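# Lay duct in covered trench and close cover

## Task

Put the duct into the trench that has a cover, then close that cover again. Both must stay that way without any robot holding them, and at the end the grippers must have released everything and the arms must have moved away.

## Robot and tools

Robots: three identical i2rt Big YAM arms, named arm1, arm2 and arm3. Each has six revolute joints, a two-finger gripper and a wrist camera. Two more cameras are fixed in the room: cam_high and cam_low. The wrist cameras are arm1_cam_wrist, arm2_cam_wrist and arm3_cam_wrist. With joints 1 and 6 at zero and the hand level and pointing forward, the wrist camera rides on top of the hand and looks toward the fingertips. Fully stretched, the hand gets roughly 1.0 m from the joint 1 axis. A loose object may occasionally get a brief shove from outside.

Frames: one shared scene frame, origin on the floor, +z up. The hand point is midway between the fingertips. The hand's z axis runs along the fingers, and the fingers open and close along its y axis. Each arm's foot pose in that frame is never printed. Camera calibrations (OpenCV pinhole plus radial model, 672x504 images) map scene points into each camera; real cameras may be off by a couple of degrees and several millimetres, and wrist camera poses also inherit errors from reported joint angles.

Joints, all absolute targets in radians except the gripper (range, done tolerance, sign):
- joint1_rad: -2.879 to 2.879, ±0.045. Turns the whole arm about its foot; positive is counter-clockwise seen from above; zero points the arm the way its foot faces.
- joint2_rad: 0 to 3.141, ±0.14. Shoulder; zero has the upper arm pointing back, about level; increasing lifts it up and then forward.
- joint3_rad: 0 to 3.019, ±0.09. Elbow; zero folds the forearm onto the upper arm; increasing opens it.
- joint4_rad: -1.692 to 1.57, ±0.055. Hand pitch; positive tips the fingers up.
- joint5_rad: -1.57 to 1.57, ±0.03. Hand sideways swing; positive goes to the arm's right.
- joint6_rad: -2.094 to 2.094, ±0.035. Hand roll; positive is clockwise when viewed from behind the hand.
- gripper_m: 0 to 0.093 metres, ±0.003. Gap between fingertips (each finger moves half of it). Grip force is about 50 to 62 N per pad, lower on some grippers.
Joints move at different speeds, so the hand can sweep a wide arc between postures; plan intermediate postures to avoid collisions.

Tools:
- execute_actions(actions, cameras). actions is a list holding exactly one action, or empty to just get state and images. The action is an object keyed by arm name; each arm's value is {"joints": {...}} naming any subset of the seven keys above with absolute target values. All named motions start at once and may end at different moments. A joint or arm left out may still be driving toward its earlier target. An unknown key or out-of-range number rejects the whole call and nothing moves. cameras is a list of camera names (or "all"); omitted, null or ["all"] gives every camera, [] gives none. Example: {"arm1": {"joints": {"gripper_m": 0.05}}, "arm2": {"joints": {"joint1_rad": 0.3}}}.
- wait(seconds): 0 to 10 s of letting the scene run with no new command; returns state and images like an empty action.
- zoom_image(camera, region): enlarges part of that camera's most recent full image; region is [x0, y0, x1, y1] pixels from the top-left, at most 504 by 504.
- read_manual(section): returns licence texts only ("licences"); moves nothing.
- finished_scene(scene): closes the given scene number once the robots have held the last command; irreversible, and reports whether the task succeeded. If one call in a reply reports a stop, the later movement, wait and finish calls in that reply are skipped.

Reading results: joint_positions gives current angles and gripper gap. pictures lists the cameras in the order of the returned images. joint_status tells how each commanded motion ended: done, off_target (resting away from target, possibly still pushing), contact_stop or time_out (the joint generally keeps its resting spot; a joint that timed out may keep a target near where it stopped and go on pushing). "joint command not followed", usually with a cause line, means a safety check refused that arm's joint targets (self or arm-to-arm clearance); the gripper part still runs, the refused joints show not_followed, and the arm may retry them on later actions until valid targets arrive. on_its_own lists what the call did not command; its "held at" value is the joint's current target, not its position. To stop a joint pushing, command its reported position. A tiny target change may not move a joint. A joint carrying a load can sag.

Heat: holding loads or pushing warms motors, even while you are thinking. MOTOR HOT appears from 85 °C; at 100 °C that arm goes limp and drops (OVER-TEMPERATURE FAULT), and its unreached keys read limit_stop_at_motor_heat; resend targets afterwards.

Avoid: two arms pressing hard against each other (ends the run; a hard collision may too) — the clearance check can be late and ignores fingers, gripper housings and wrist cameras, and no state line reports robot contact; hard pushes into objects (arms do not stop on contact); dropping, slipping or slamming things; knocking anything off the work area or onto the floor. Robots do not wait for one another. Fewer and quicker motions are better. Before finishing, open the grippers and withdraw all arms so nothing depends on them.

Each tool is called after "Call:" as a command line: name --argument value for each argument, lists and objects as JSON in quotes; but a table of rows of numbers goes row by row, as --pt "numbers of a row", without its own name.

## Session

Call:
execute_actions --actions '[]'

Scene clock: 0.00 s.
arm1.joint_positions: joint1_rad=-0.142 joint2_rad=+0.578 joint3_rad=+1.391 joint4_rad=-1.453 joint5_rad=-0.232 joint6_rad=-0.442 gripper_m=+0.094
arm1.joint_status: not commanded
arm1.hand: x=-0.0091 y=-0.4181 z=+1.3652 quat_wxyz=(-0.344, +0.744, -0.488, -0.301) (m; scene frame)
arm2.joint_positions: joint1_rad=+0.126 joint2_rad=+0.455 joint3_rad=+1.444 joint4_rad=-1.170 joint5_rad=+0.275 joint6_rad=-0.323 gripper_m=+0.094
arm2.joint_status: not commanded
arm2.hand: x=-0.4993 y=-0.2793 z=+1.4759 quat_wxyz=(-0.554, +0.604, -0.477, -0.317) (m; scene frame)
arm3.joint_positions: joint1_rad=-0.215 joint2_rad=+0.559 joint3_rad=+1.343 joint4_rad=-1.535 joint5_rad=+0.060 joint6_rad=-0.429 gripper_m=+0.094
arm3.joint_status: not commanded
arm3.hand: x=+0.5754 y=-0.2767 z=+1.2929 quat_wxyz=(-0.371, +0.702, -0.586, -0.161) (m; scene frame)
pictures: arm1_cam_wrist, arm2_cam_wrist, arm3_cam_wrist, cam_high, cam_low
Images, in order (width x height): arm1_cam_wrist 672x504, arm2_cam_wrist 672x504, arm3_cam_wrist 672x504, cam_high 672x504, cam_low 672x504.

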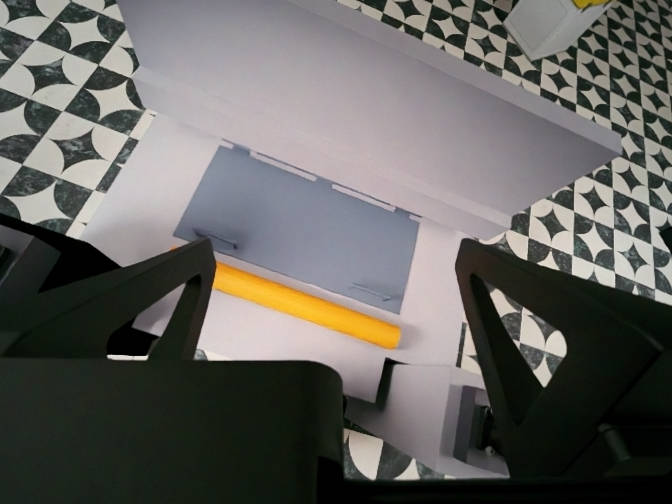

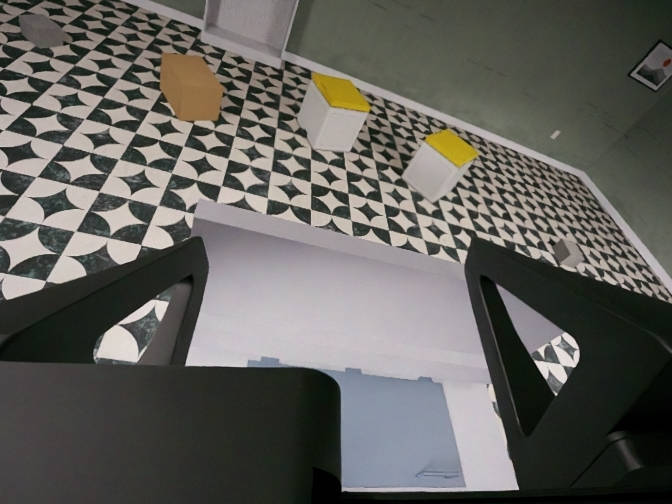

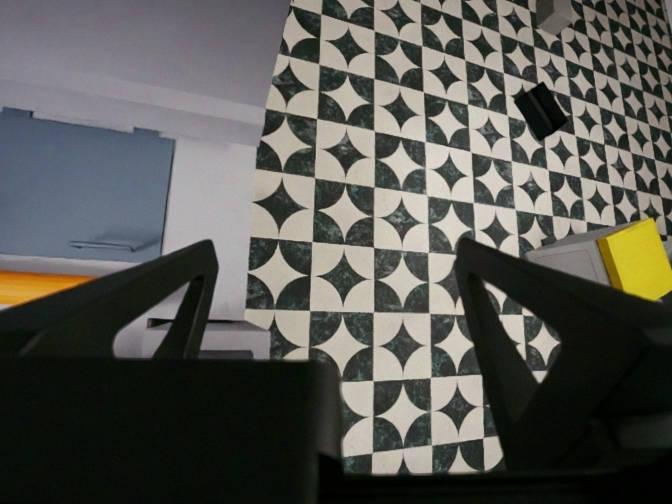

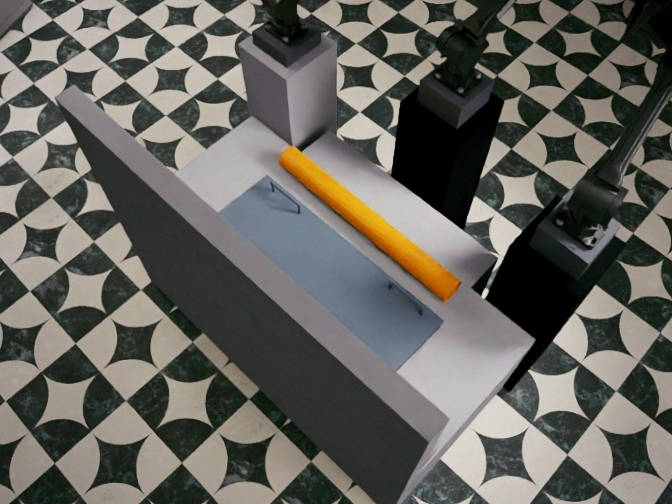

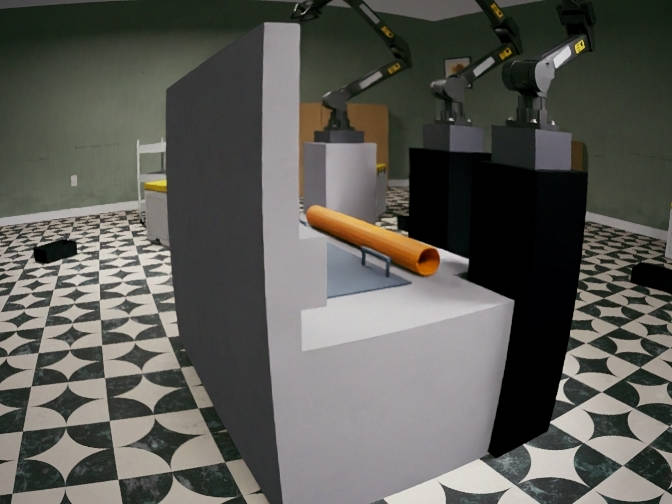

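Call:
execute_actions --actions '[{"arm1":{"joints":{"joint1_rad":0,"joint2_rad":2.228,"joint3_rad":0.784,"joint4_rad":-0.127,"joint5_rad":0,"joint6_rad":1.57}},"arm2":{"joints":{"joint1_rad":-0.737,"joint2_rad":2.267,"joint3_rad":0.913,"joint4_rad":-0.217,"joint5_rad":0,"joint6_rad":0.834,"gripper_m":0.06}},"arm3":{"joints":{"joint1_rad":0.75,"joint2_rad":2.168,"joint3_rad":0.947,"joint4_rad":-0.35,"joint5_rad":0,"joint6_rad":-0.82,"gripper_m":0.06}}}]'

Scene clock: 51.30 s.
arm1.joint_positions: joint1_rad=-0.007 joint2_rad=+2.236 joint3_rad=+0.783 joint4_rad=-0.145 joint5_rad=-0.004 joint6_rad=+1.562 gripper_m=+0.094
arm1.joint_status: all done
arm1.hand: x=+0.0044 y=-0.2731 z=+0.5990 quat_wxyz=(+0.002, -0.002, -1.000, +0.014) (m; scene frame)
arm2.joint_positions: joint1_rad=-0.740 joint2_rad=+2.255 joint3_rad=+0.915 joint4_rad=-0.225 joint5_rad=+0.000 joint6_rad=+0.827 gripper_m=+0.060
arm2.joint_status: all done
arm2.hand: x=-0.2482 y=-0.1547 z=+0.6055 quat_wxyz=(-0.006, +0.005, -1.000, +0.005) (m; scene frame)
arm3.joint_positions: joint1_rad=+0.759 joint2_rad=+2.163 joint3_rad=+0.948 joint4_rad=-0.365 joint5_rad=+0.001 joint6_rad=-0.812 gripper_m=+0.060
arm3.joint_status: all done
arm3.hand: x=+0.2296 y=-0.1413 z=+0.6098 quat_wxyz=(-0.004, +1.000, -0.001, -0.001) (m; scene frame)
pictures: arm1_cam_wrist, arm2_cam_wrist, arm3_cam_wrist, cam_high, cam_low
camera_calibration (this result's frames):
arm1_cam_wrist: T_world_to_cam=[[-0.000760025, -0.999902, 0.0139441, -0.277226], [-0.806831, 0.00885107, 0.590716, -0.344101], [-0.590782, -0.0108016, -0.806759, 0.60449], [0, 0, 0, 1]] pos_world=[0.0792792, -0.267624, 0.69481]
arm2_cam_wrist: T_world_to_cam=[[-0.000542904, -0.999939, 0.0110702, -0.164478], [-0.813195, 0.00688423, 0.581951, -0.54876], [-0.581992, -0.00868629, -0.813148, 0.469395], [0, 0, 0, 1]] pos_world=[-0.173154, -0.156613, 0.70286]
arm3_cam_wrist: T_world_to_cam=[[0.00236014, 0.999993, 0.00283743, 0.138015], [0.815724, -0.00356651, 0.57843, -0.534896], [0.578436, 0.000949387, -0.815727, 0.4861], [0, 0, 0, 1]] pos_world=[0.154824, -0.140383, 0.705534]
Images, in order (width x height): arm1_cam_wrist 672x504, arm2_cam_wrist 672x504, arm3_cam_wrist 672x504, cam_high 672x504, cam_low 672x504.

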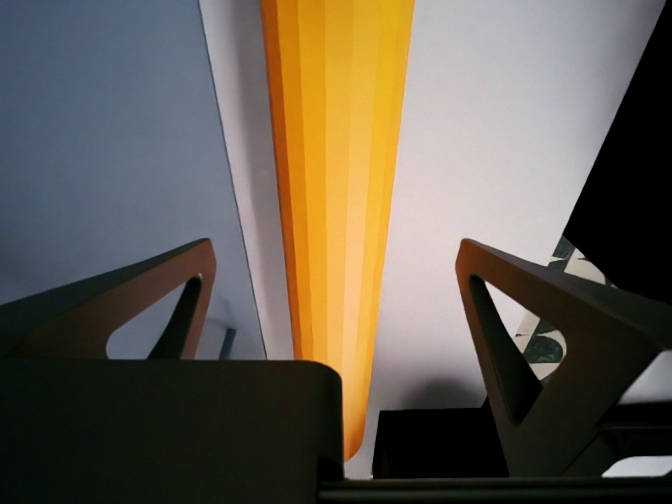

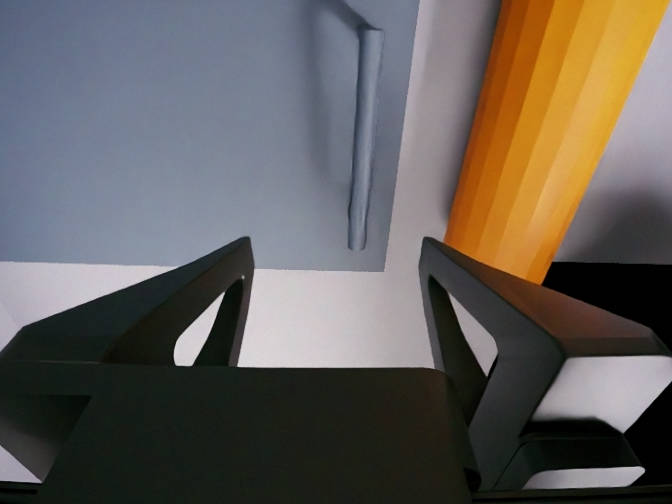

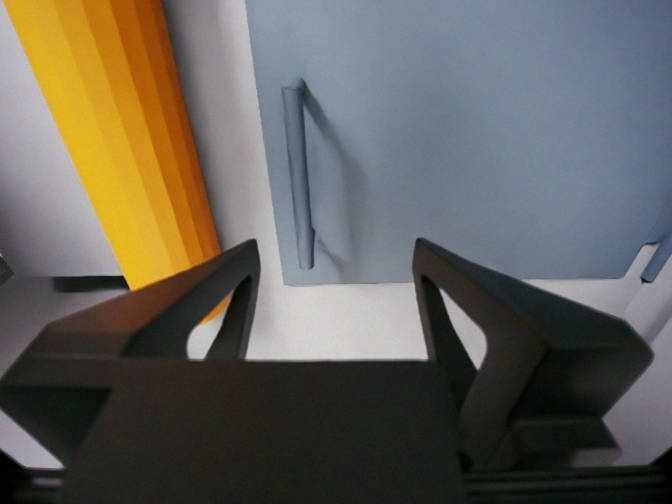

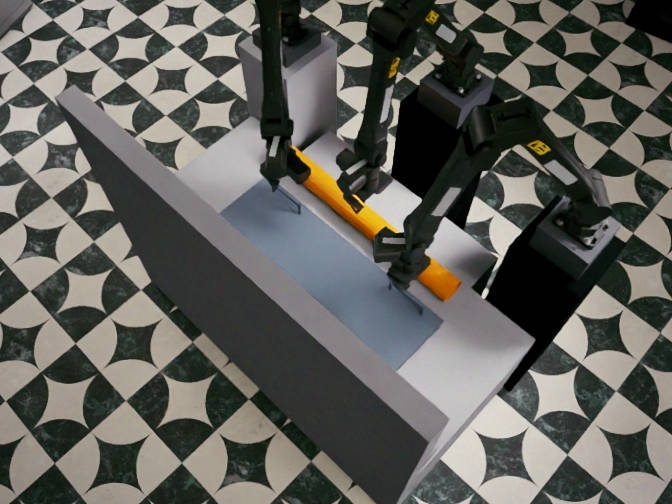

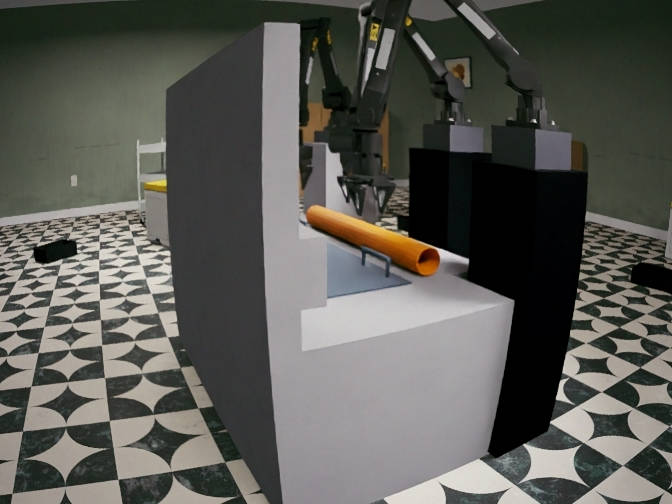

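Call:
execute_actions --actions '[{"arm1":{"joints":{"joint2_rad":2.61,"joint3_rad":0.975,"joint4_rad":0.075}},"arm2":{"joints":{"joint1_rad":-0.776,"joint2_rad":2.3,"joint3_rad":0.87,"joint4_rad":-0.14,"joint6_rad":0.795,"gripper_m":0.045}},"arm3":{"joints":{"joint1_rad":0.76,"joint2_rad":2.2,"joint3_rad":0.9,"joint4_rad":-0.27,"gripper_m":0.045}}}]' --cameras '[]'

Call:
execute_actions --actions '[{"arm1":{"joints":{"gripper_m":0.04}},"arm2":{"joints":{"joint2_rad":2.604,"joint3_rad":1.028,"joint4_rad":0.005}},"arm3":{"joints":{"joint2_rad":2.489,"joint3_rad":1.013,"joint4_rad":-0.095}}}]'

Scene clock: 68.17 s.
arm1.joint_positions: joint1_rad=-0.007 joint2_rad=+2.619 joint3_rad=+0.972 joint4_rad=+0.080 joint5_rad=-0.003 joint6_rad=+1.566 gripper_m=+0.094
arm1.joint_status: all done
arm1.hand: x=+0.0046 y=-0.2648 z=+0.4714 quat_wxyz=(+0.002, -0.004, -1.000, -0.001) (m; scene frame)
arm2.joint_positions: joint1_rad=-0.767 joint2_rad=+2.270 joint3_rad=+0.878 joint4_rad=-0.150 joint5_rad=+0.000 joint6_rad=+0.803 gripper_m=+0.045
arm2.joint_status: all done
arm2.hand: x=-0.2471 y=-0.1697 z=+0.5972 quat_wxyz=(-0.014, +0.004, -1.000, -0.004) (m; scene frame)
arm3.joint_positions: joint1_rad=+0.759 joint2_rad=+2.182 joint3_rad=+0.905 joint4_rad=-0.285 joint5_rad=+0.001 joint6_rad=-0.812 gripper_m=+0.045
arm3.joint_status: all done
arm3.hand: x=+0.2387 y=-0.1509 z=+0.5967 quat_wxyz=(-0.010, +1.000, -0.001, -0.007) (m; scene frame)
pictures: none
No camera images: the call's "cameras" was empty. Leave "cameras" out to get every camera's image.

Scene clock: 69.17 s.
arm1.joint_positions: joint1_rad=-0.007 joint2_rad=+2.619 joint3_rad=+0.972 joint4_rad=+0.080 joint5_rad=-0.003 joint6_rad=+1.566 gripper_m=+0.040
arm1.joint_status: all done
arm1.hand: x=+0.0046 y=-0.2648 z=+0.4714 quat_wxyz=(+0.002, -0.004, -1.000, -0.001) (m; scene frame)
arm2.joint_positions: joint1_rad=-0.768 joint2_rad=+2.522 joint3_rad=+1.040 joint4_rad=+0.010 joint5_rad=+0.001 joint6_rad=+0.799 gripper_m=+0.045
arm2.joint_status: all done
arm2.hand: x=-0.2216 y=-0.1458 z=+0.5120 quat_wxyz=(-0.039, +0.005, -0.999, -0.028) (m; scene frame)
arm3.joint_positions: joint1_rad=+0.756 joint2_rad=+2.448 joint3_rad=+1.024 joint4_rad=-0.095 joint5_rad=+0.008 joint6_rad=-0.814 gripper_m=+0.045
arm3.joint_status: all done
arm3.hand: x=+0.2276 y=-0.1351 z=+0.5037 quat_wxyz=(-0.029, +0.999, -0.001, -0.019) (m; scene frame)
pictures: arm1_cam_wrist, arm2_cam_wrist, arm3_cam_wrist, cam_high, cam_low
camera_calibration (this result's frames):
arm1_cam_wrist: T_world_to_cam=[[-0.00418981, -0.999854, -0.0165493, -0.252754], [-0.807544, -0.00637778, 0.589773, -0.272193], [-0.589793, 0.0158353, -0.8074, 0.509082], [0, 0, 0, 1]] pos_world=[0.0793855, -0.262515, 0.567382]
arm2_cam_wrist: T_world_to_cam=[[0.00186861, -0.998496, -0.0548013, -0.120017], [-0.849365, -0.0305091, 0.526923, -0.458103], [-0.527802, 0.0455617, -0.848144, 0.446828], [0, 0, 0, 1]] pos_world=[-0.153036, -0.154171, 0.613783]
arm3_cam_wrist: T_world_to_cam=[[0.0045862, 0.998675, 0.0512495, 0.107026], [0.835871, -0.0319603, 0.547995, -0.464929], [0.548907, 0.0403248, -0.83491, 0.422339], [0, 0, 0, 1]] pos_world=[0.156305, -0.138774, 0.601909]
Images, in order (width x height): arm1_cam_wrist 672x504, arm2_cam_wrist 672x504, arm3_cam_wrist 672x504, cam_high 672x504, cam_low 672x504.

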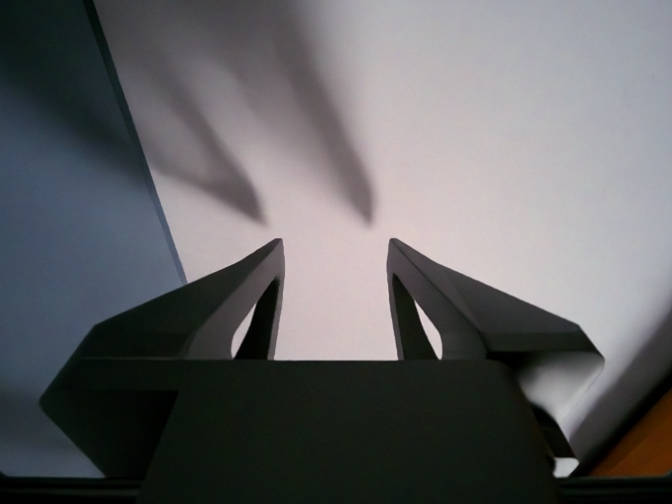

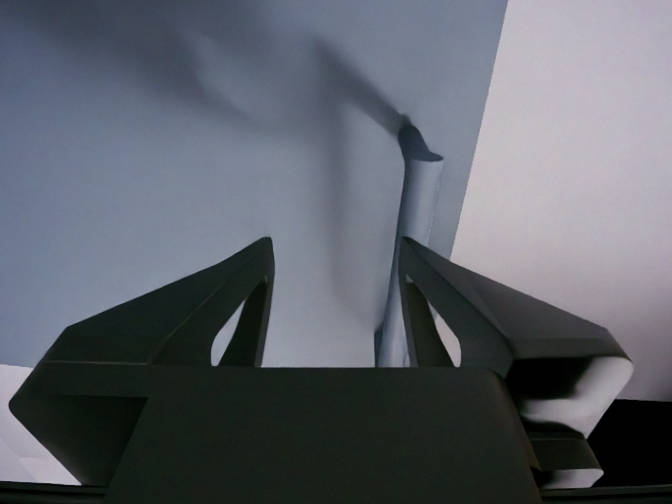

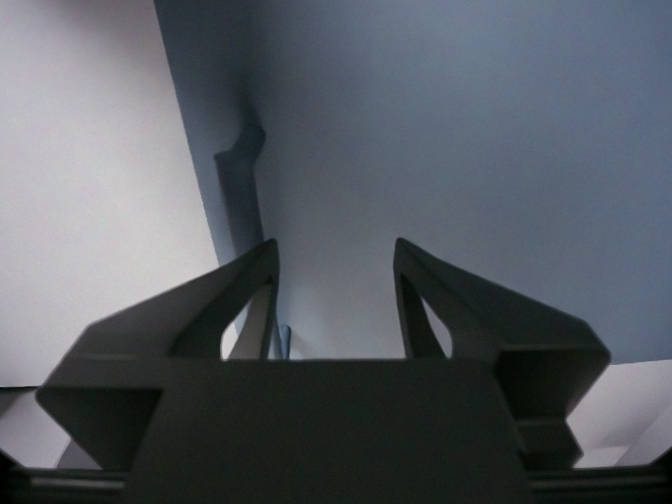

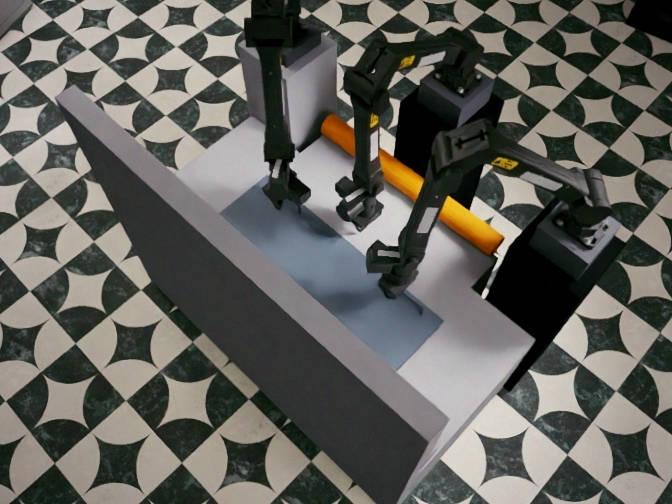

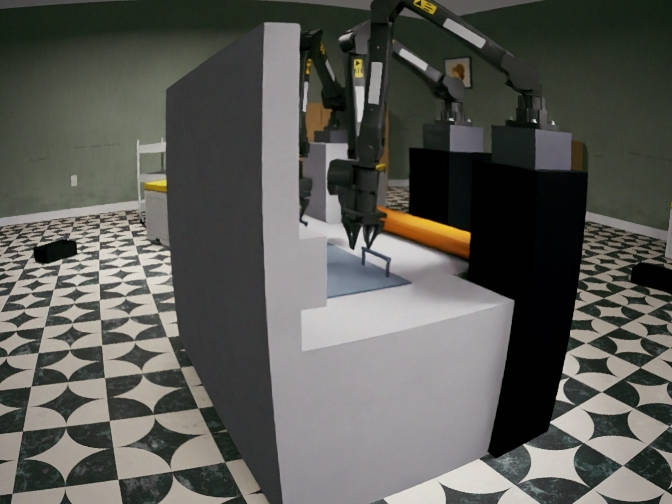

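Call:
execute_actions --actions '[{"arm1":{"joints":{"joint2_rad":2.2,"joint3_rad":0.7,"joint4_rad":-0.07,"gripper_m":0.093}},"arm2":{"joints":{"joint2_rad":2.42,"joint3_rad":0.93,"joint4_rad":-0.08,"gripper_m":0.09}},"arm3":{"joints":{"joint2_rad":2.33,"joint3_rad":0.93,"joint4_rad":-0.17,"gripper_m":0.09}}}]' --cameras '[]'

Call:
execute_actions --actions '[{"arm1":{"joints":{"joint2_rad":2.26,"joint3_rad":0.274,"joint4_rad":0.42}},"arm2":{"joints":{"joint2_rad":2.604,"joint3_rad":1.02,"joint4_rad":0.005}},"arm3":{"joints":{"joint2_rad":2.495,"joint3_rad":1.0,"joint4_rad":-0.085}}}]'

Scene clock: 82.30 s.
arm1.joint_positions: joint1_rad=-0.007 joint2_rad=+2.196 joint3_rad=+0.702 joint4_rad=-0.058 joint5_rad=-0.003 joint6_rad=+1.566 gripper_m=+0.093
arm1.joint_status: all done
arm1.hand: x=+0.0043 y=-0.2881 z=+0.6086 quat_wxyz=(+0.002, -0.004, -1.000, -0.009) (m; scene frame)
arm2.joint_positions: joint1_rad=-0.769 joint2_rad=+2.420 joint3_rad=+0.928 joint4_rad=-0.082 joint5_rad=-0.003 joint6_rad=+0.798 gripper_m=+0.090
arm2.joint_status: all done
arm2.hand: x=-0.2549 y=-0.1793 z=+0.5455 quat_wxyz=(-0.002, +0.005, -1.000, +0.007) (m; scene frame)
arm3.joint_positions: joint1_rad=+0.754 joint2_rad=+2.352 joint3_rad=+0.927 joint4_rad=-0.160 joint5_rad=+0.003 joint6_rad=-0.816 gripper_m=+0.090
arm3.joint_status: all done
arm3.hand: x=+0.2528 y=-0.1621 z=+0.5340 quat_wxyz=(-0.002, +1.000, -0.001, +0.001) (m; scene frame)
pictures: none
No camera images: the call's "cameras" was empty. Leave "cameras" out to get every camera's image.

Scene clock: 83.50 s.
arm1.joint_positions: joint1_rad=-0.006 joint2_rad=+2.257 joint3_rad=+0.300 joint4_rad=+0.404 joint5_rad=-0.003 joint6_rad=+1.563 gripper_m=+0.093
arm1.joint_status: all done
arm1.hand: x=+0.0021 y=-0.4456 z=+0.6185 quat_wxyz=(+0.002, -0.003, -1.000, -0.008) (m; scene frame)
arm2.joint_positions: joint1_rad=-0.769 joint2_rad=+2.591 joint3_rad=+1.020 joint4_rad=+0.004 joint5_rad=-0.003 joint6_rad=+0.798 gripper_m=+0.090
arm2.joint_status: all done
arm2.hand: x=-0.2538 y=-0.1796 z=+0.4855 quat_wxyz=(-0.004, +0.005, -1.000, +0.005) (m; scene frame)
arm3.joint_positions: joint1_rad=+0.754 joint2_rad=+2.489 joint3_rad=+1.000 joint4_rad=-0.094 joint5_rad=+0.003 joint6_rad=-0.816 gripper_m=+0.090
arm3.joint_status: all done
arm3.hand: x=+0.2497 y=-0.1586 z=+0.4863 quat_wxyz=(-0.004, +1.000, -0.001, +0.000) (m; scene frame)
pictures: arm1_cam_wrist, arm2_cam_wrist, arm3_cam_wrist, cam_high, cam_low
camera_calibration (this result's frames):
arm1_cam_wrist: T_world_to_cam=[[-0.00114294, -0.99954, -0.030291, -0.422488], [-0.807406, -0.0169492, 0.589753, -0.366856], [-0.589996, 0.0251312, -0.807015, 0.633159], [0, 0, 0, 1]] pos_world=[0.0768766, -0.444424, 0.714525]
arm2_cam_wrist: T_world_to_cam=[[-0.00130251, -0.999939, 0.010963, -0.188166], [-0.811535, 0.00746267, 0.584256, -0.483888], [-0.584302, -0.00813584, -0.811496, 0.367048], [0, 0, 0, 1]] pos_world=[-0.178471, -0.181557, 0.582635]
arm3_cam_wrist: T_world_to_cam=[[0.00389747, 0.999991, 0.00134692, 0.155924], [0.813736, -0.00395441, 0.581221, -0.4808], [0.581222, -0.00116926, -0.813744, 0.371796], [0, 0, 0, 1]] pos_world=[0.174541, -0.157389, 0.581788]
Images, in order (width x height): arm1_cam_wrist 672x504, arm2_cam_wrist 672x504, arm3_cam_wrist 672x504, cam_high 672x504, cam_low 672x504.

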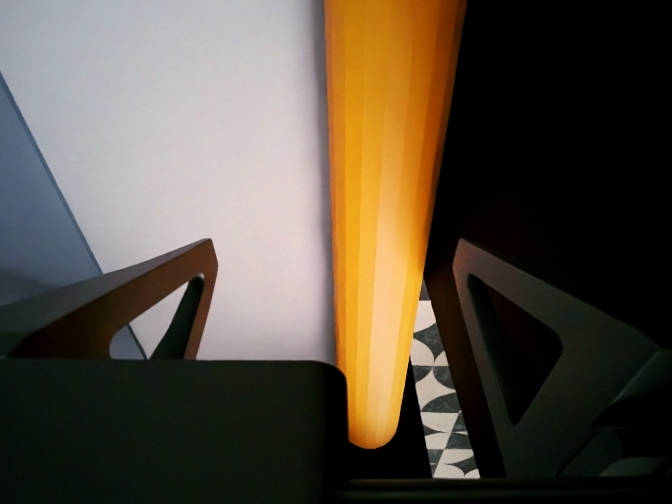

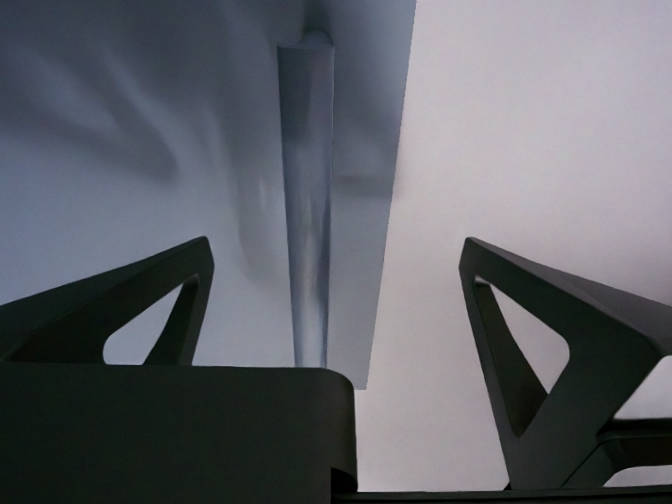

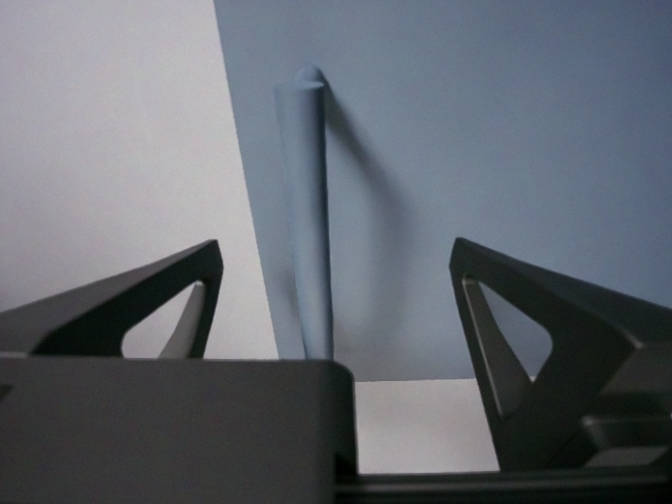

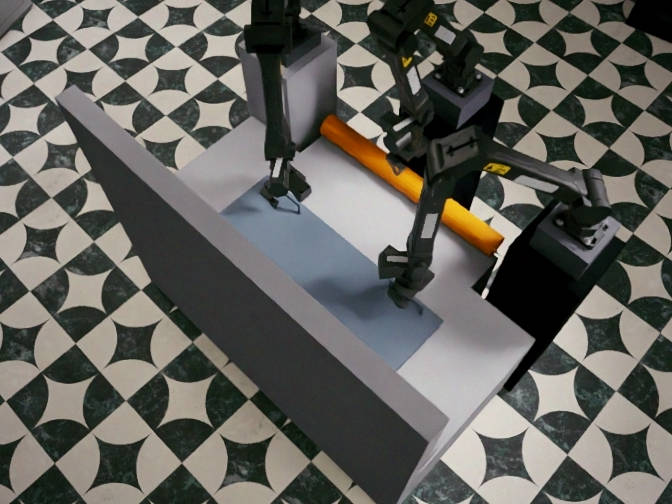

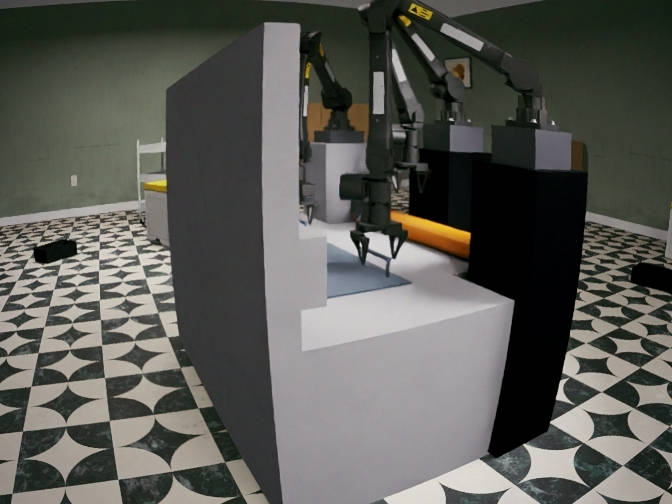

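Call:
execute_actions --actions '[{"arm1":{"joints":{"joint1_rad":0.967,"joint2_rad":2.15,"joint3_rad":0.477,"joint4_rad":0.1,"joint6_rad":-0.604}},"arm2":{"joints":{"joint2_rad":2.63,"joint3_rad":1.06,"joint4_rad":0.0}},"arm3":{"joints":{"joint2_rad":2.53,"joint3_rad":1.01,"joint4_rad":-0.05}}}]' --cameras '["arm1_cam_wrist","cam_low"]'

Scene clock: 102.07 s.
arm1.joint_positions: joint1_rad=+0.965 joint2_rad=+2.148 joint3_rad=+0.484 joint4_rad=+0.116 joint5_rad=-0.001 joint6_rad=-0.596 gripper_m=+0.093
arm1.joint_status: all done
arm1.hand: x=-0.2089 y=-0.4729 z=+0.6224 quat_wxyz=(-0.006, +1.000, -0.008, -0.010) (m; scene frame)
arm2.joint_positions: joint1_rad=-0.769 joint2_rad=+2.596 joint3_rad=+1.054 joint4_rad=+0.004 joint5_rad=-0.003 joint6_rad=+0.798 gripper_m=+0.090
arm2.joint_status: all done
arm2.hand: x=-0.2408 y=-0.1660 z=+0.4836 quat_wxyz=(-0.014, +0.005, -1.000, -0.006) (m; scene frame)
arm3.joint_positions: joint1_rad=+0.754 joint2_rad=+2.508 joint3_rad=+1.000 joint4_rad=-0.066 joint5_rad=+0.003 joint6_rad=-0.816 gripper_m=+0.090
arm3.joint_status: all done
arm3.hand: x=+0.2510 y=-0.1599 z=+0.4791 quat_wxyz=(-0.007, +1.000, -0.001, -0.003) (m; scene frame)
pictures: arm1_cam_wrist, cam_low
camera_calibration (this result's frames):
arm1_cam_wrist: T_world_to_cam=[[0.012522, 0.99992, -0.00202211, 0.480909], [0.820741, -0.00912298, 0.571228, -0.184605], [0.571164, -0.00881257, -0.820789, 0.747542], [0, 0, 0, 1]] pos_world=[-0.281478, -0.475967, 0.719998]
Images, in order (width x height): arm1_cam_wrist 672x504, cam_low 672x504.

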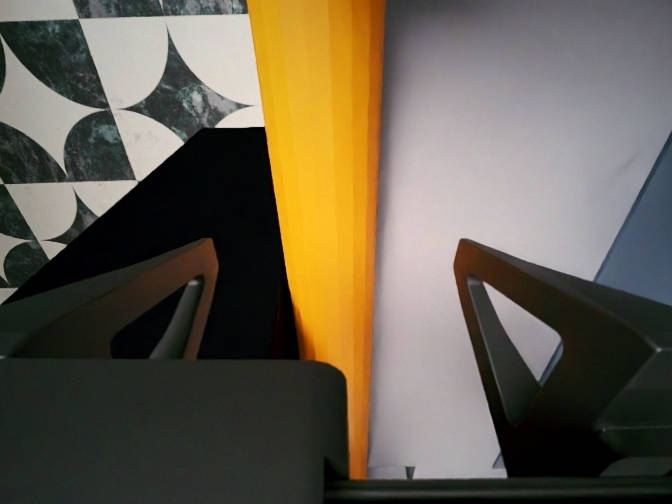

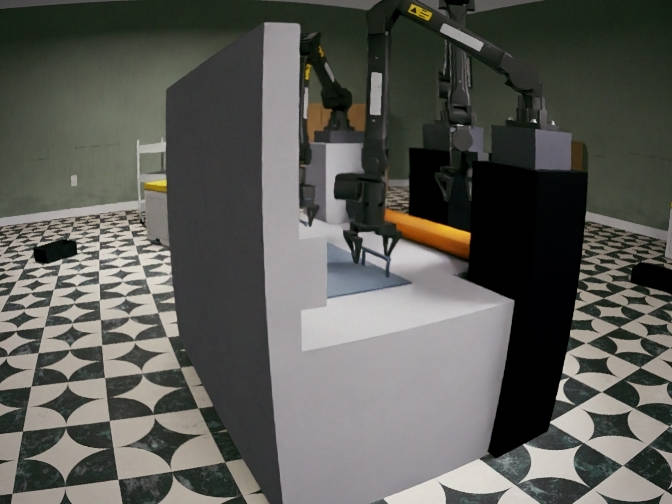

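Call:
execute_actions --actions '[{"arm1":{"joints":{"joint1_rad":1.03,"joint2_rad":2.44,"joint3_rad":0.57,"joint4_rad":0.28,"joint6_rad":-0.55}},"arm2":{"joints":{"joint2_rad":2.66,"gripper_m":0}},"arm3":{"joints":{"gripper_m":0}}}]' --cameras '["arm1_cam_wrist"]'

Call:
execute_actions --actions '[{"arm1":{"joints":{"joint2_rad":2.57,"joint3_rad":0.64,"joint4_rad":0.34}}}]' --cameras '[]'

Call:
execute_actions --actions '[{"arm1":{"joints":{"joint2_rad":2.69,"joint3_rad":0.72,"joint4_rad":0.39}}}]'

Scene clock: 112.37 s.
arm1.joint_positions: joint1_rad=+1.027 joint2_rad=+2.452 joint3_rad=+0.576 joint4_rad=+0.262 joint5_rad=-0.001 joint6_rad=-0.558 gripper_m=+0.093
arm1.joint_status: all done
arm1.hand: x=-0.1977 y=-0.4985 z=+0.5468 quat_wxyz=(+0.012, +1.000, +0.004, +0.018) (m; scene frame)
arm2.joint_positions: joint1_rad=-0.768 joint2_rad=+2.624 joint3_rad=+1.060 joint4_rad=+0.005 joint5_rad=-0.014 joint6_rad=+0.818 gripper_m=+0.009
arm2.joint_status: gripper_m off_target (ended at +0.009, target +0.000); the others done
arm2.hand: x=-0.2493 y=-0.1716 z=+0.4733 quat_wxyz=(-0.003, -0.004, -1.000, -0.002) (m; scene frame)
arm3.joint_positions: joint1_rad=+0.758 joint2_rad=+2.512 joint3_rad=+0.994 joint4_rad=-0.066 joint5_rad=-0.006 joint6_rad=-0.824 gripper_m=+0.009
arm3.joint_status: gripper_m off_target (ended at +0.009, target +0.000)
arm3.hand: x=+0.2521 y=-0.1660 z=+0.4776 quat_wxyz=(+0.000, +1.000, +0.005, -0.002) (m; scene frame)
pictures: arm1_cam_wrist
camera_calibration (this result's frames):
arm1_cam_wrist: T_world_to_cam=[[-0.0104424, 0.999242, -0.037496, 0.520791], [0.788013, 0.0313073, 0.614862, -0.16104], [0.61557, -0.0231267, -0.787743, 0.662511], [0, 0, 0, 1]] pos_world=[-0.275483, -0.500033, 0.640433]
Images, in order (width x height): arm1_cam_wrist 672x504.

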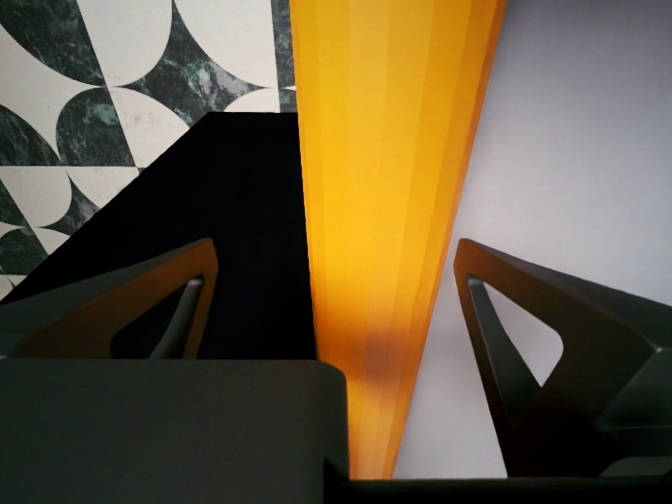

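Scene clock: 113.17 s.
arm1.joint_positions: joint1_rad=+1.027 joint2_rad=+2.566 joint3_rad=+0.650 joint4_rad=+0.330 joint5_rad=+0.006 joint6_rad=-0.557 gripper_m=+0.093
arm1.joint_status: all done
arm1.hand: x=-0.2063 y=-0.4919 z=+0.5121 quat_wxyz=(+0.002, +1.000, +0.003, +0.008) (m; scene frame)
arm2.joint_positions: joint1_rad=-0.768 joint2_rad=+2.624 joint3_rad=+1.060 joint4_rad=+0.005 joint5_rad=-0.014 joint6_rad=+0.818 gripper_m=+0.009
arm2.joint_status: not commanded
arm2.hand: x=-0.2493 y=-0.1716 z=+0.4733 quat_wxyz=(-0.003, -0.004, -1.000, -0.002) (m; scene frame)
arm3.joint_positions: joint1_rad=+0.758 joint2_rad=+2.512 joint3_rad=+0.994 joint4_rad=-0.066 joint5_rad=-0.006 joint6_rad=-0.824 gripper_m=+0.009
arm3.joint_status: not commanded
arm3.hand: x=+0.2521 y=-0.1660 z=+0.4776 quat_wxyz=(+0.000, +1.000, +0.005, -0.002) (m; scene frame)
pictures: none
No camera images: the call's "cameras" was empty. Leave "cameras" out to get every camera's image.

Scene clock: 113.90 s.
arm1.joint_positions: joint1_rad=+1.027 joint2_rad=+2.685 joint3_rad=+0.728 joint4_rad=+0.381 joint5_rad=+0.007 joint6_rad=-0.557 gripper_m=+0.093
arm1.joint_status: all done
arm1.hand: x=-0.2098 y=-0.4896 z=+0.4746 quat_wxyz=(-0.002, +1.000, +0.003, +0.003) (m; scene frame)
arm2.joint_positions: joint1_rad=-0.768 joint2_rad=+2.624 joint3_rad=+1.060 joint4_rad=+0.005 joint5_rad=-0.014 joint6_rad=+0.818 gripper_m=+0.009
arm2.joint_status: not commanded
arm2.hand: x=-0.2493 y=-0.1716 z=+0.4733 quat_wxyz=(-0.003, -0.004, -1.000, -0.002) (m; scene frame)
arm3.joint_positions: joint1_rad=+0.758 joint2_rad=+2.512 joint3_rad=+0.994 joint4_rad=-0.066 joint5_rad=-0.006 joint6_rad=-0.824 gripper_m=+0.009
arm3.joint_status: not commanded
arm3.hand: x=+0.2521 y=-0.1660 z=+0.4776 quat_wxyz=(+0.000, +1.000, +0.005, -0.002) (m; scene frame)
pictures: arm1_cam_wrist, arm2_cam_wrist, arm3_cam_wrist, cam_high, cam_low
camera_calibration (this result's frames):
arm1_cam_wrist: T_world_to_cam=[[-0.0109062, 0.999888, -0.0102118, 0.496268], [0.805315, 0.0148367, 0.592661, -0.101287], [0.592746, -0.00176, -0.805387, 0.627271], [0, 0, 0, 1]] pos_world=[-0.284832, -0.493606, 0.570292]
arm2_cam_wrist: T_world_to_cam=[[-0.0194352, -0.999807, -0.00284066, -0.178021], [-0.809749, 0.014074, 0.586607, -0.472703], [-0.586454, 0.0137011, -0.809867, 0.362355], [0, 0, 0, 1]] pos_world=[-0.173727, -0.176299, 0.570245]
arm3_cam_wrist: T_world_to_cam=[[-0.00949569, 0.999942, -0.00515768, 0.169865], [0.816718, 0.0107316, 0.576938, -0.473993], [0.576959, 0.00126605, -0.816772, 0.366191], [0, 0, 0, 1]] pos_world=[0.177454, -0.165232, 0.573435]
Images, in order (width x height): arm1_cam_wrist 672x504, arm2_cam_wrist 672x504, arm3_cam_wrist 672x504, cam_high 672x504, cam_low 672x504.

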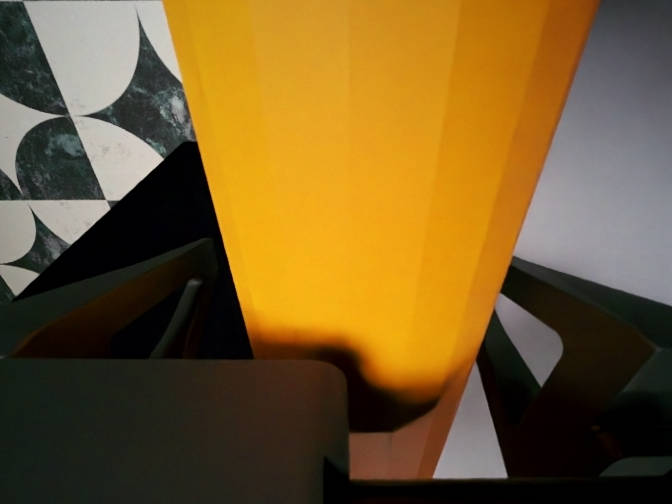

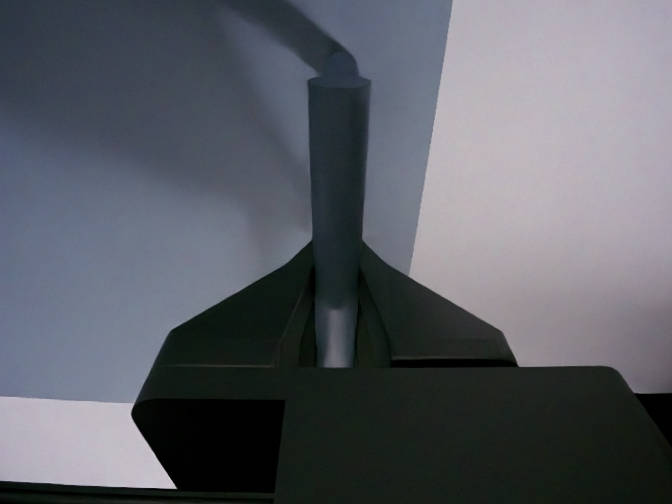

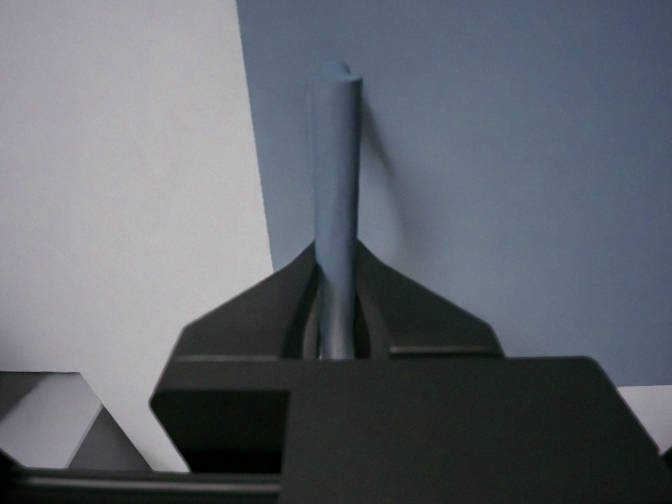

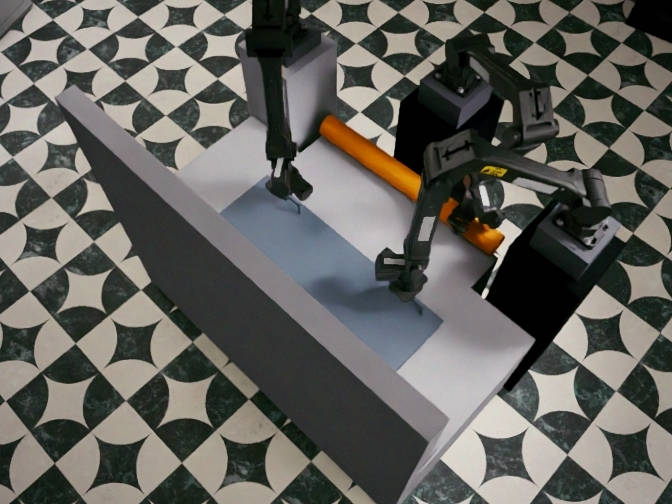

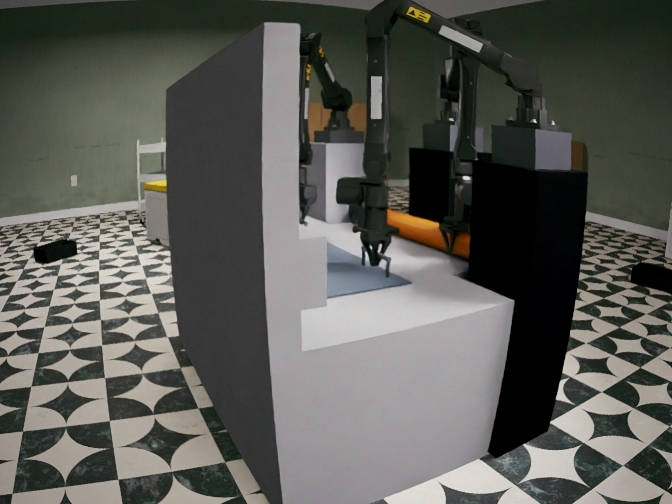

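Call:
execute_actions --actions '[{"arm1":{"joints":{"gripper_m":0.03}},"arm2":{"joints":{"joint1_rad":-0.675,"joint2_rad":2.193,"joint3_rad":0.962,"joint4_rad":-0.34,"joint6_rad":0.896}},"arm3":{"joints":{"joint1_rad":0.668,"joint2_rad":2.1,"joint3_rad":0.988,"joint4_rad":-0.46,"joint6_rad":-0.903}}}]' --cameras '["cam_low"]'

Call:
execute_actions --actions '[{"arm2":{"joints":{"joint1_rad":-0.52,"joint2_rad":2.102,"joint3_rad":1.292,"joint4_rad":-0.76,"joint6_rad":1.05}},"arm3":{"joints":{"joint1_rad":0.518,"joint2_rad":2.057,"joint3_rad":1.356,"joint4_rad":-0.87,"joint6_rad":-1.053}}}]' --cameras '["cam_low"]'

Call:
execute_actions --actions '[{"arm1":{"joints":{"joint1_rad":0.818,"joint2_rad":2.63,"joint3_rad":0.777,"joint4_rad":0.283,"joint6_rad":-0.753}}}]'

Scene clock: 135.10 s.
arm1.joint_positions: joint1_rad=+1.026 joint2_rad=+2.685 joint3_rad=+0.736 joint4_rad=+0.386 joint5_rad=+0.015 joint6_rad=-0.573 gripper_m=+0.074
arm1.joint_status: gripper_m off_target (ended at +0.074, target +0.030)
arm1.hand: x=-0.2136 y=-0.4851 z=+0.4736 quat_wxyz=(-0.008, +1.000, +0.010, +0.000) (m; scene frame)
arm2.joint_positions: joint1_rad=-0.681 joint2_rad=+2.245 joint3_rad=+0.987 joint4_rad=-0.309 joint5_rad=+0.011 joint6_rad=+0.907 gripper_m=+0.009
arm2.joint_status: all done
arm2.hand: x=-0.2474 y=-0.1191 z=+0.6165 quat_wxyz=(-0.010, -0.006, -1.000, +0.009) (m; scene frame)
arm3.joint_positions: joint1_rad=+0.674 joint2_rad=+2.147 joint3_rad=+0.984 joint4_rad=-0.441 joint5_rad=-0.014 joint6_rad=-0.909 gripper_m=+0.009
arm3.joint_status: all done
arm3.hand: x=+0.2496 y=-0.1135 z=+0.6218 quat_wxyz=(+0.010, +1.000, +0.006, +0.000) (m; scene frame)
pictures: cam_low
Images, in order (width x height): cam_low 672x504.

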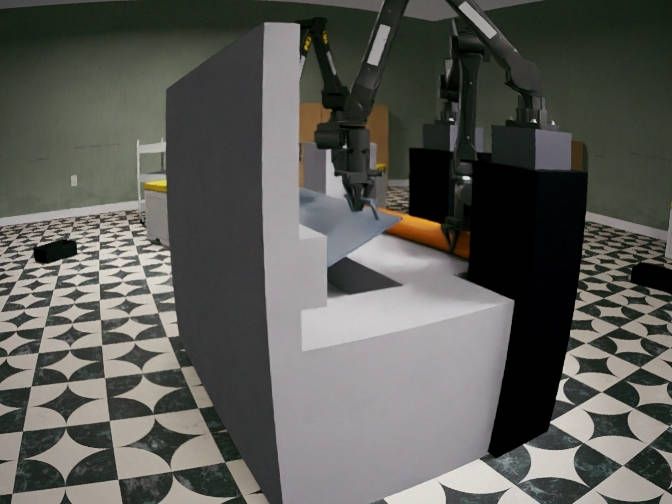

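Scene clock: 137.50 s.
arm1.joint_positions: joint1_rad=+1.026 joint2_rad=+2.685 joint3_rad=+0.736 joint4_rad=+0.386 joint5_rad=+0.015 joint6_rad=-0.573 gripper_m=+0.074
arm1.joint_status: not commanded
arm1.hand: x=-0.2136 y=-0.4851 z=+0.4736 quat_wxyz=(-0.008, +1.000, +0.010, +0.000) (m; scene frame)
arm2.joint_positions: joint1_rad=-0.580 joint2_rad=+2.160 joint3_rad=+1.229 joint4_rad=-0.754 joint5_rad=+0.043 joint6_rad=+1.020 gripper_m=+0.009
arm2.joint_status: joint1_rad time_out (moved +0.101 of +0.161); the others done
arm2.on_its_own: joint1_rad reads -0.580 and still pushes toward -0.520 since a time_out
arm2.hand: x=-0.2464 y=-0.0456 z=+0.6980 quat_wxyz=(+0.008, -0.011, -0.998, +0.066) (m; scene frame)
arm3.joint_positions: joint1_rad=+0.573 joint2_rad=+2.100 joint3_rad=+1.262 joint4_rad=-0.887 joint5_rad=-0.042 joint6_rad=-1.025 gripper_m=+0.009
arm3.joint_status: joint1_rad time_out (moved -0.101 of -0.156); joint3_rad time_out (moved +0.279 of +0.372); the others done
arm3.on_its_own: joint1_rad reads +0.573 and still pushes toward +0.518 since a time_out; joint3_rad reads +1.262 and still pushes toward +1.356 since a time_out
arm3.hand: x=+0.2486 y=-0.0407 z=+0.7043 quat_wxyz=(+0.069, +0.997, +0.011, +0.019) (m; scene frame)
pictures: cam_low
Images, in order (width x height): cam_low 672x504.

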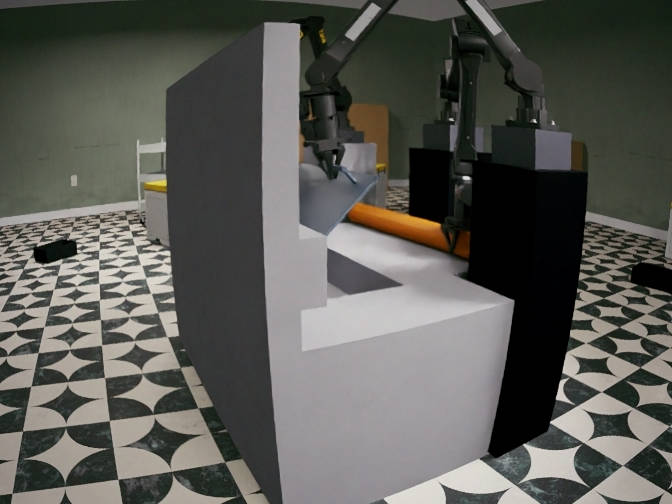

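not run: a stop came earlier in this reply.

Call:
execute_actions --actions '[{"arm1":{"joints":{"joint1_rad":0.818,"joint2_rad":2.63,"joint3_rad":0.777,"joint4_rad":0.283,"joint6_rad":-0.753}},"arm2":{"joints":{"joint1_rad":-0.57,"joint3_rad":1.25}},"arm3":{"joints":{"joint1_rad":0.565,"joint3_rad":1.29}}}]' --cameras '[]'

Call:
execute_actions --actions '[{"arm1":{"joints":{"gripper_m":0.09}}}]'

Scene clock: 146.23 s.
arm1.joint_positions: joint1_rad=+0.809 joint2_rad=+2.645 joint3_rad=+0.790 joint4_rad=+0.299 joint5_rad=-0.003 joint6_rad=-0.709 gripper_m=+0.074
arm1.joint_status: joint6_rad time_out (moved -0.136 of -0.180); the others done
arm1.on_its_own: joint6_rad reads -0.709 and still pushes toward -0.753 since a time_out
arm1.hand: x=-0.2039 y=-0.4231 z=+0.4763 quat_wxyz=(-0.004, +1.000, -0.030, -0.006) (m; scene frame)
arm2.joint_positions: joint1_rad=-0.585 joint2_rad=+2.160 joint3_rad=+1.229 joint4_rad=-0.754 joint5_rad=+0.033 joint6_rad=+1.019 gripper_m=+0.009
arm2.joint_status: all done
arm2.hand: x=-0.2460 y=-0.0459 z=+0.6980 quat_wxyz=(+0.012, -0.013, -0.998, +0.063) (m; scene frame)
arm3.joint_positions: joint1_rad=+0.579 joint2_rad=+2.100 joint3_rad=+1.262 joint4_rad=-0.888 joint5_rad=-0.028 joint6_rad=-1.024 gripper_m=+0.009
arm3.joint_status: all done
arm3.hand: x=+0.2482 y=-0.0413 z=+0.7042 quat_wxyz=(+0.066, +0.997, +0.015, +0.025) (m; scene frame)
pictures: none
No camera images: the call's "cameras" was empty. Leave "cameras" out to get every camera's image.

not run: a stop came earlier in this reply.


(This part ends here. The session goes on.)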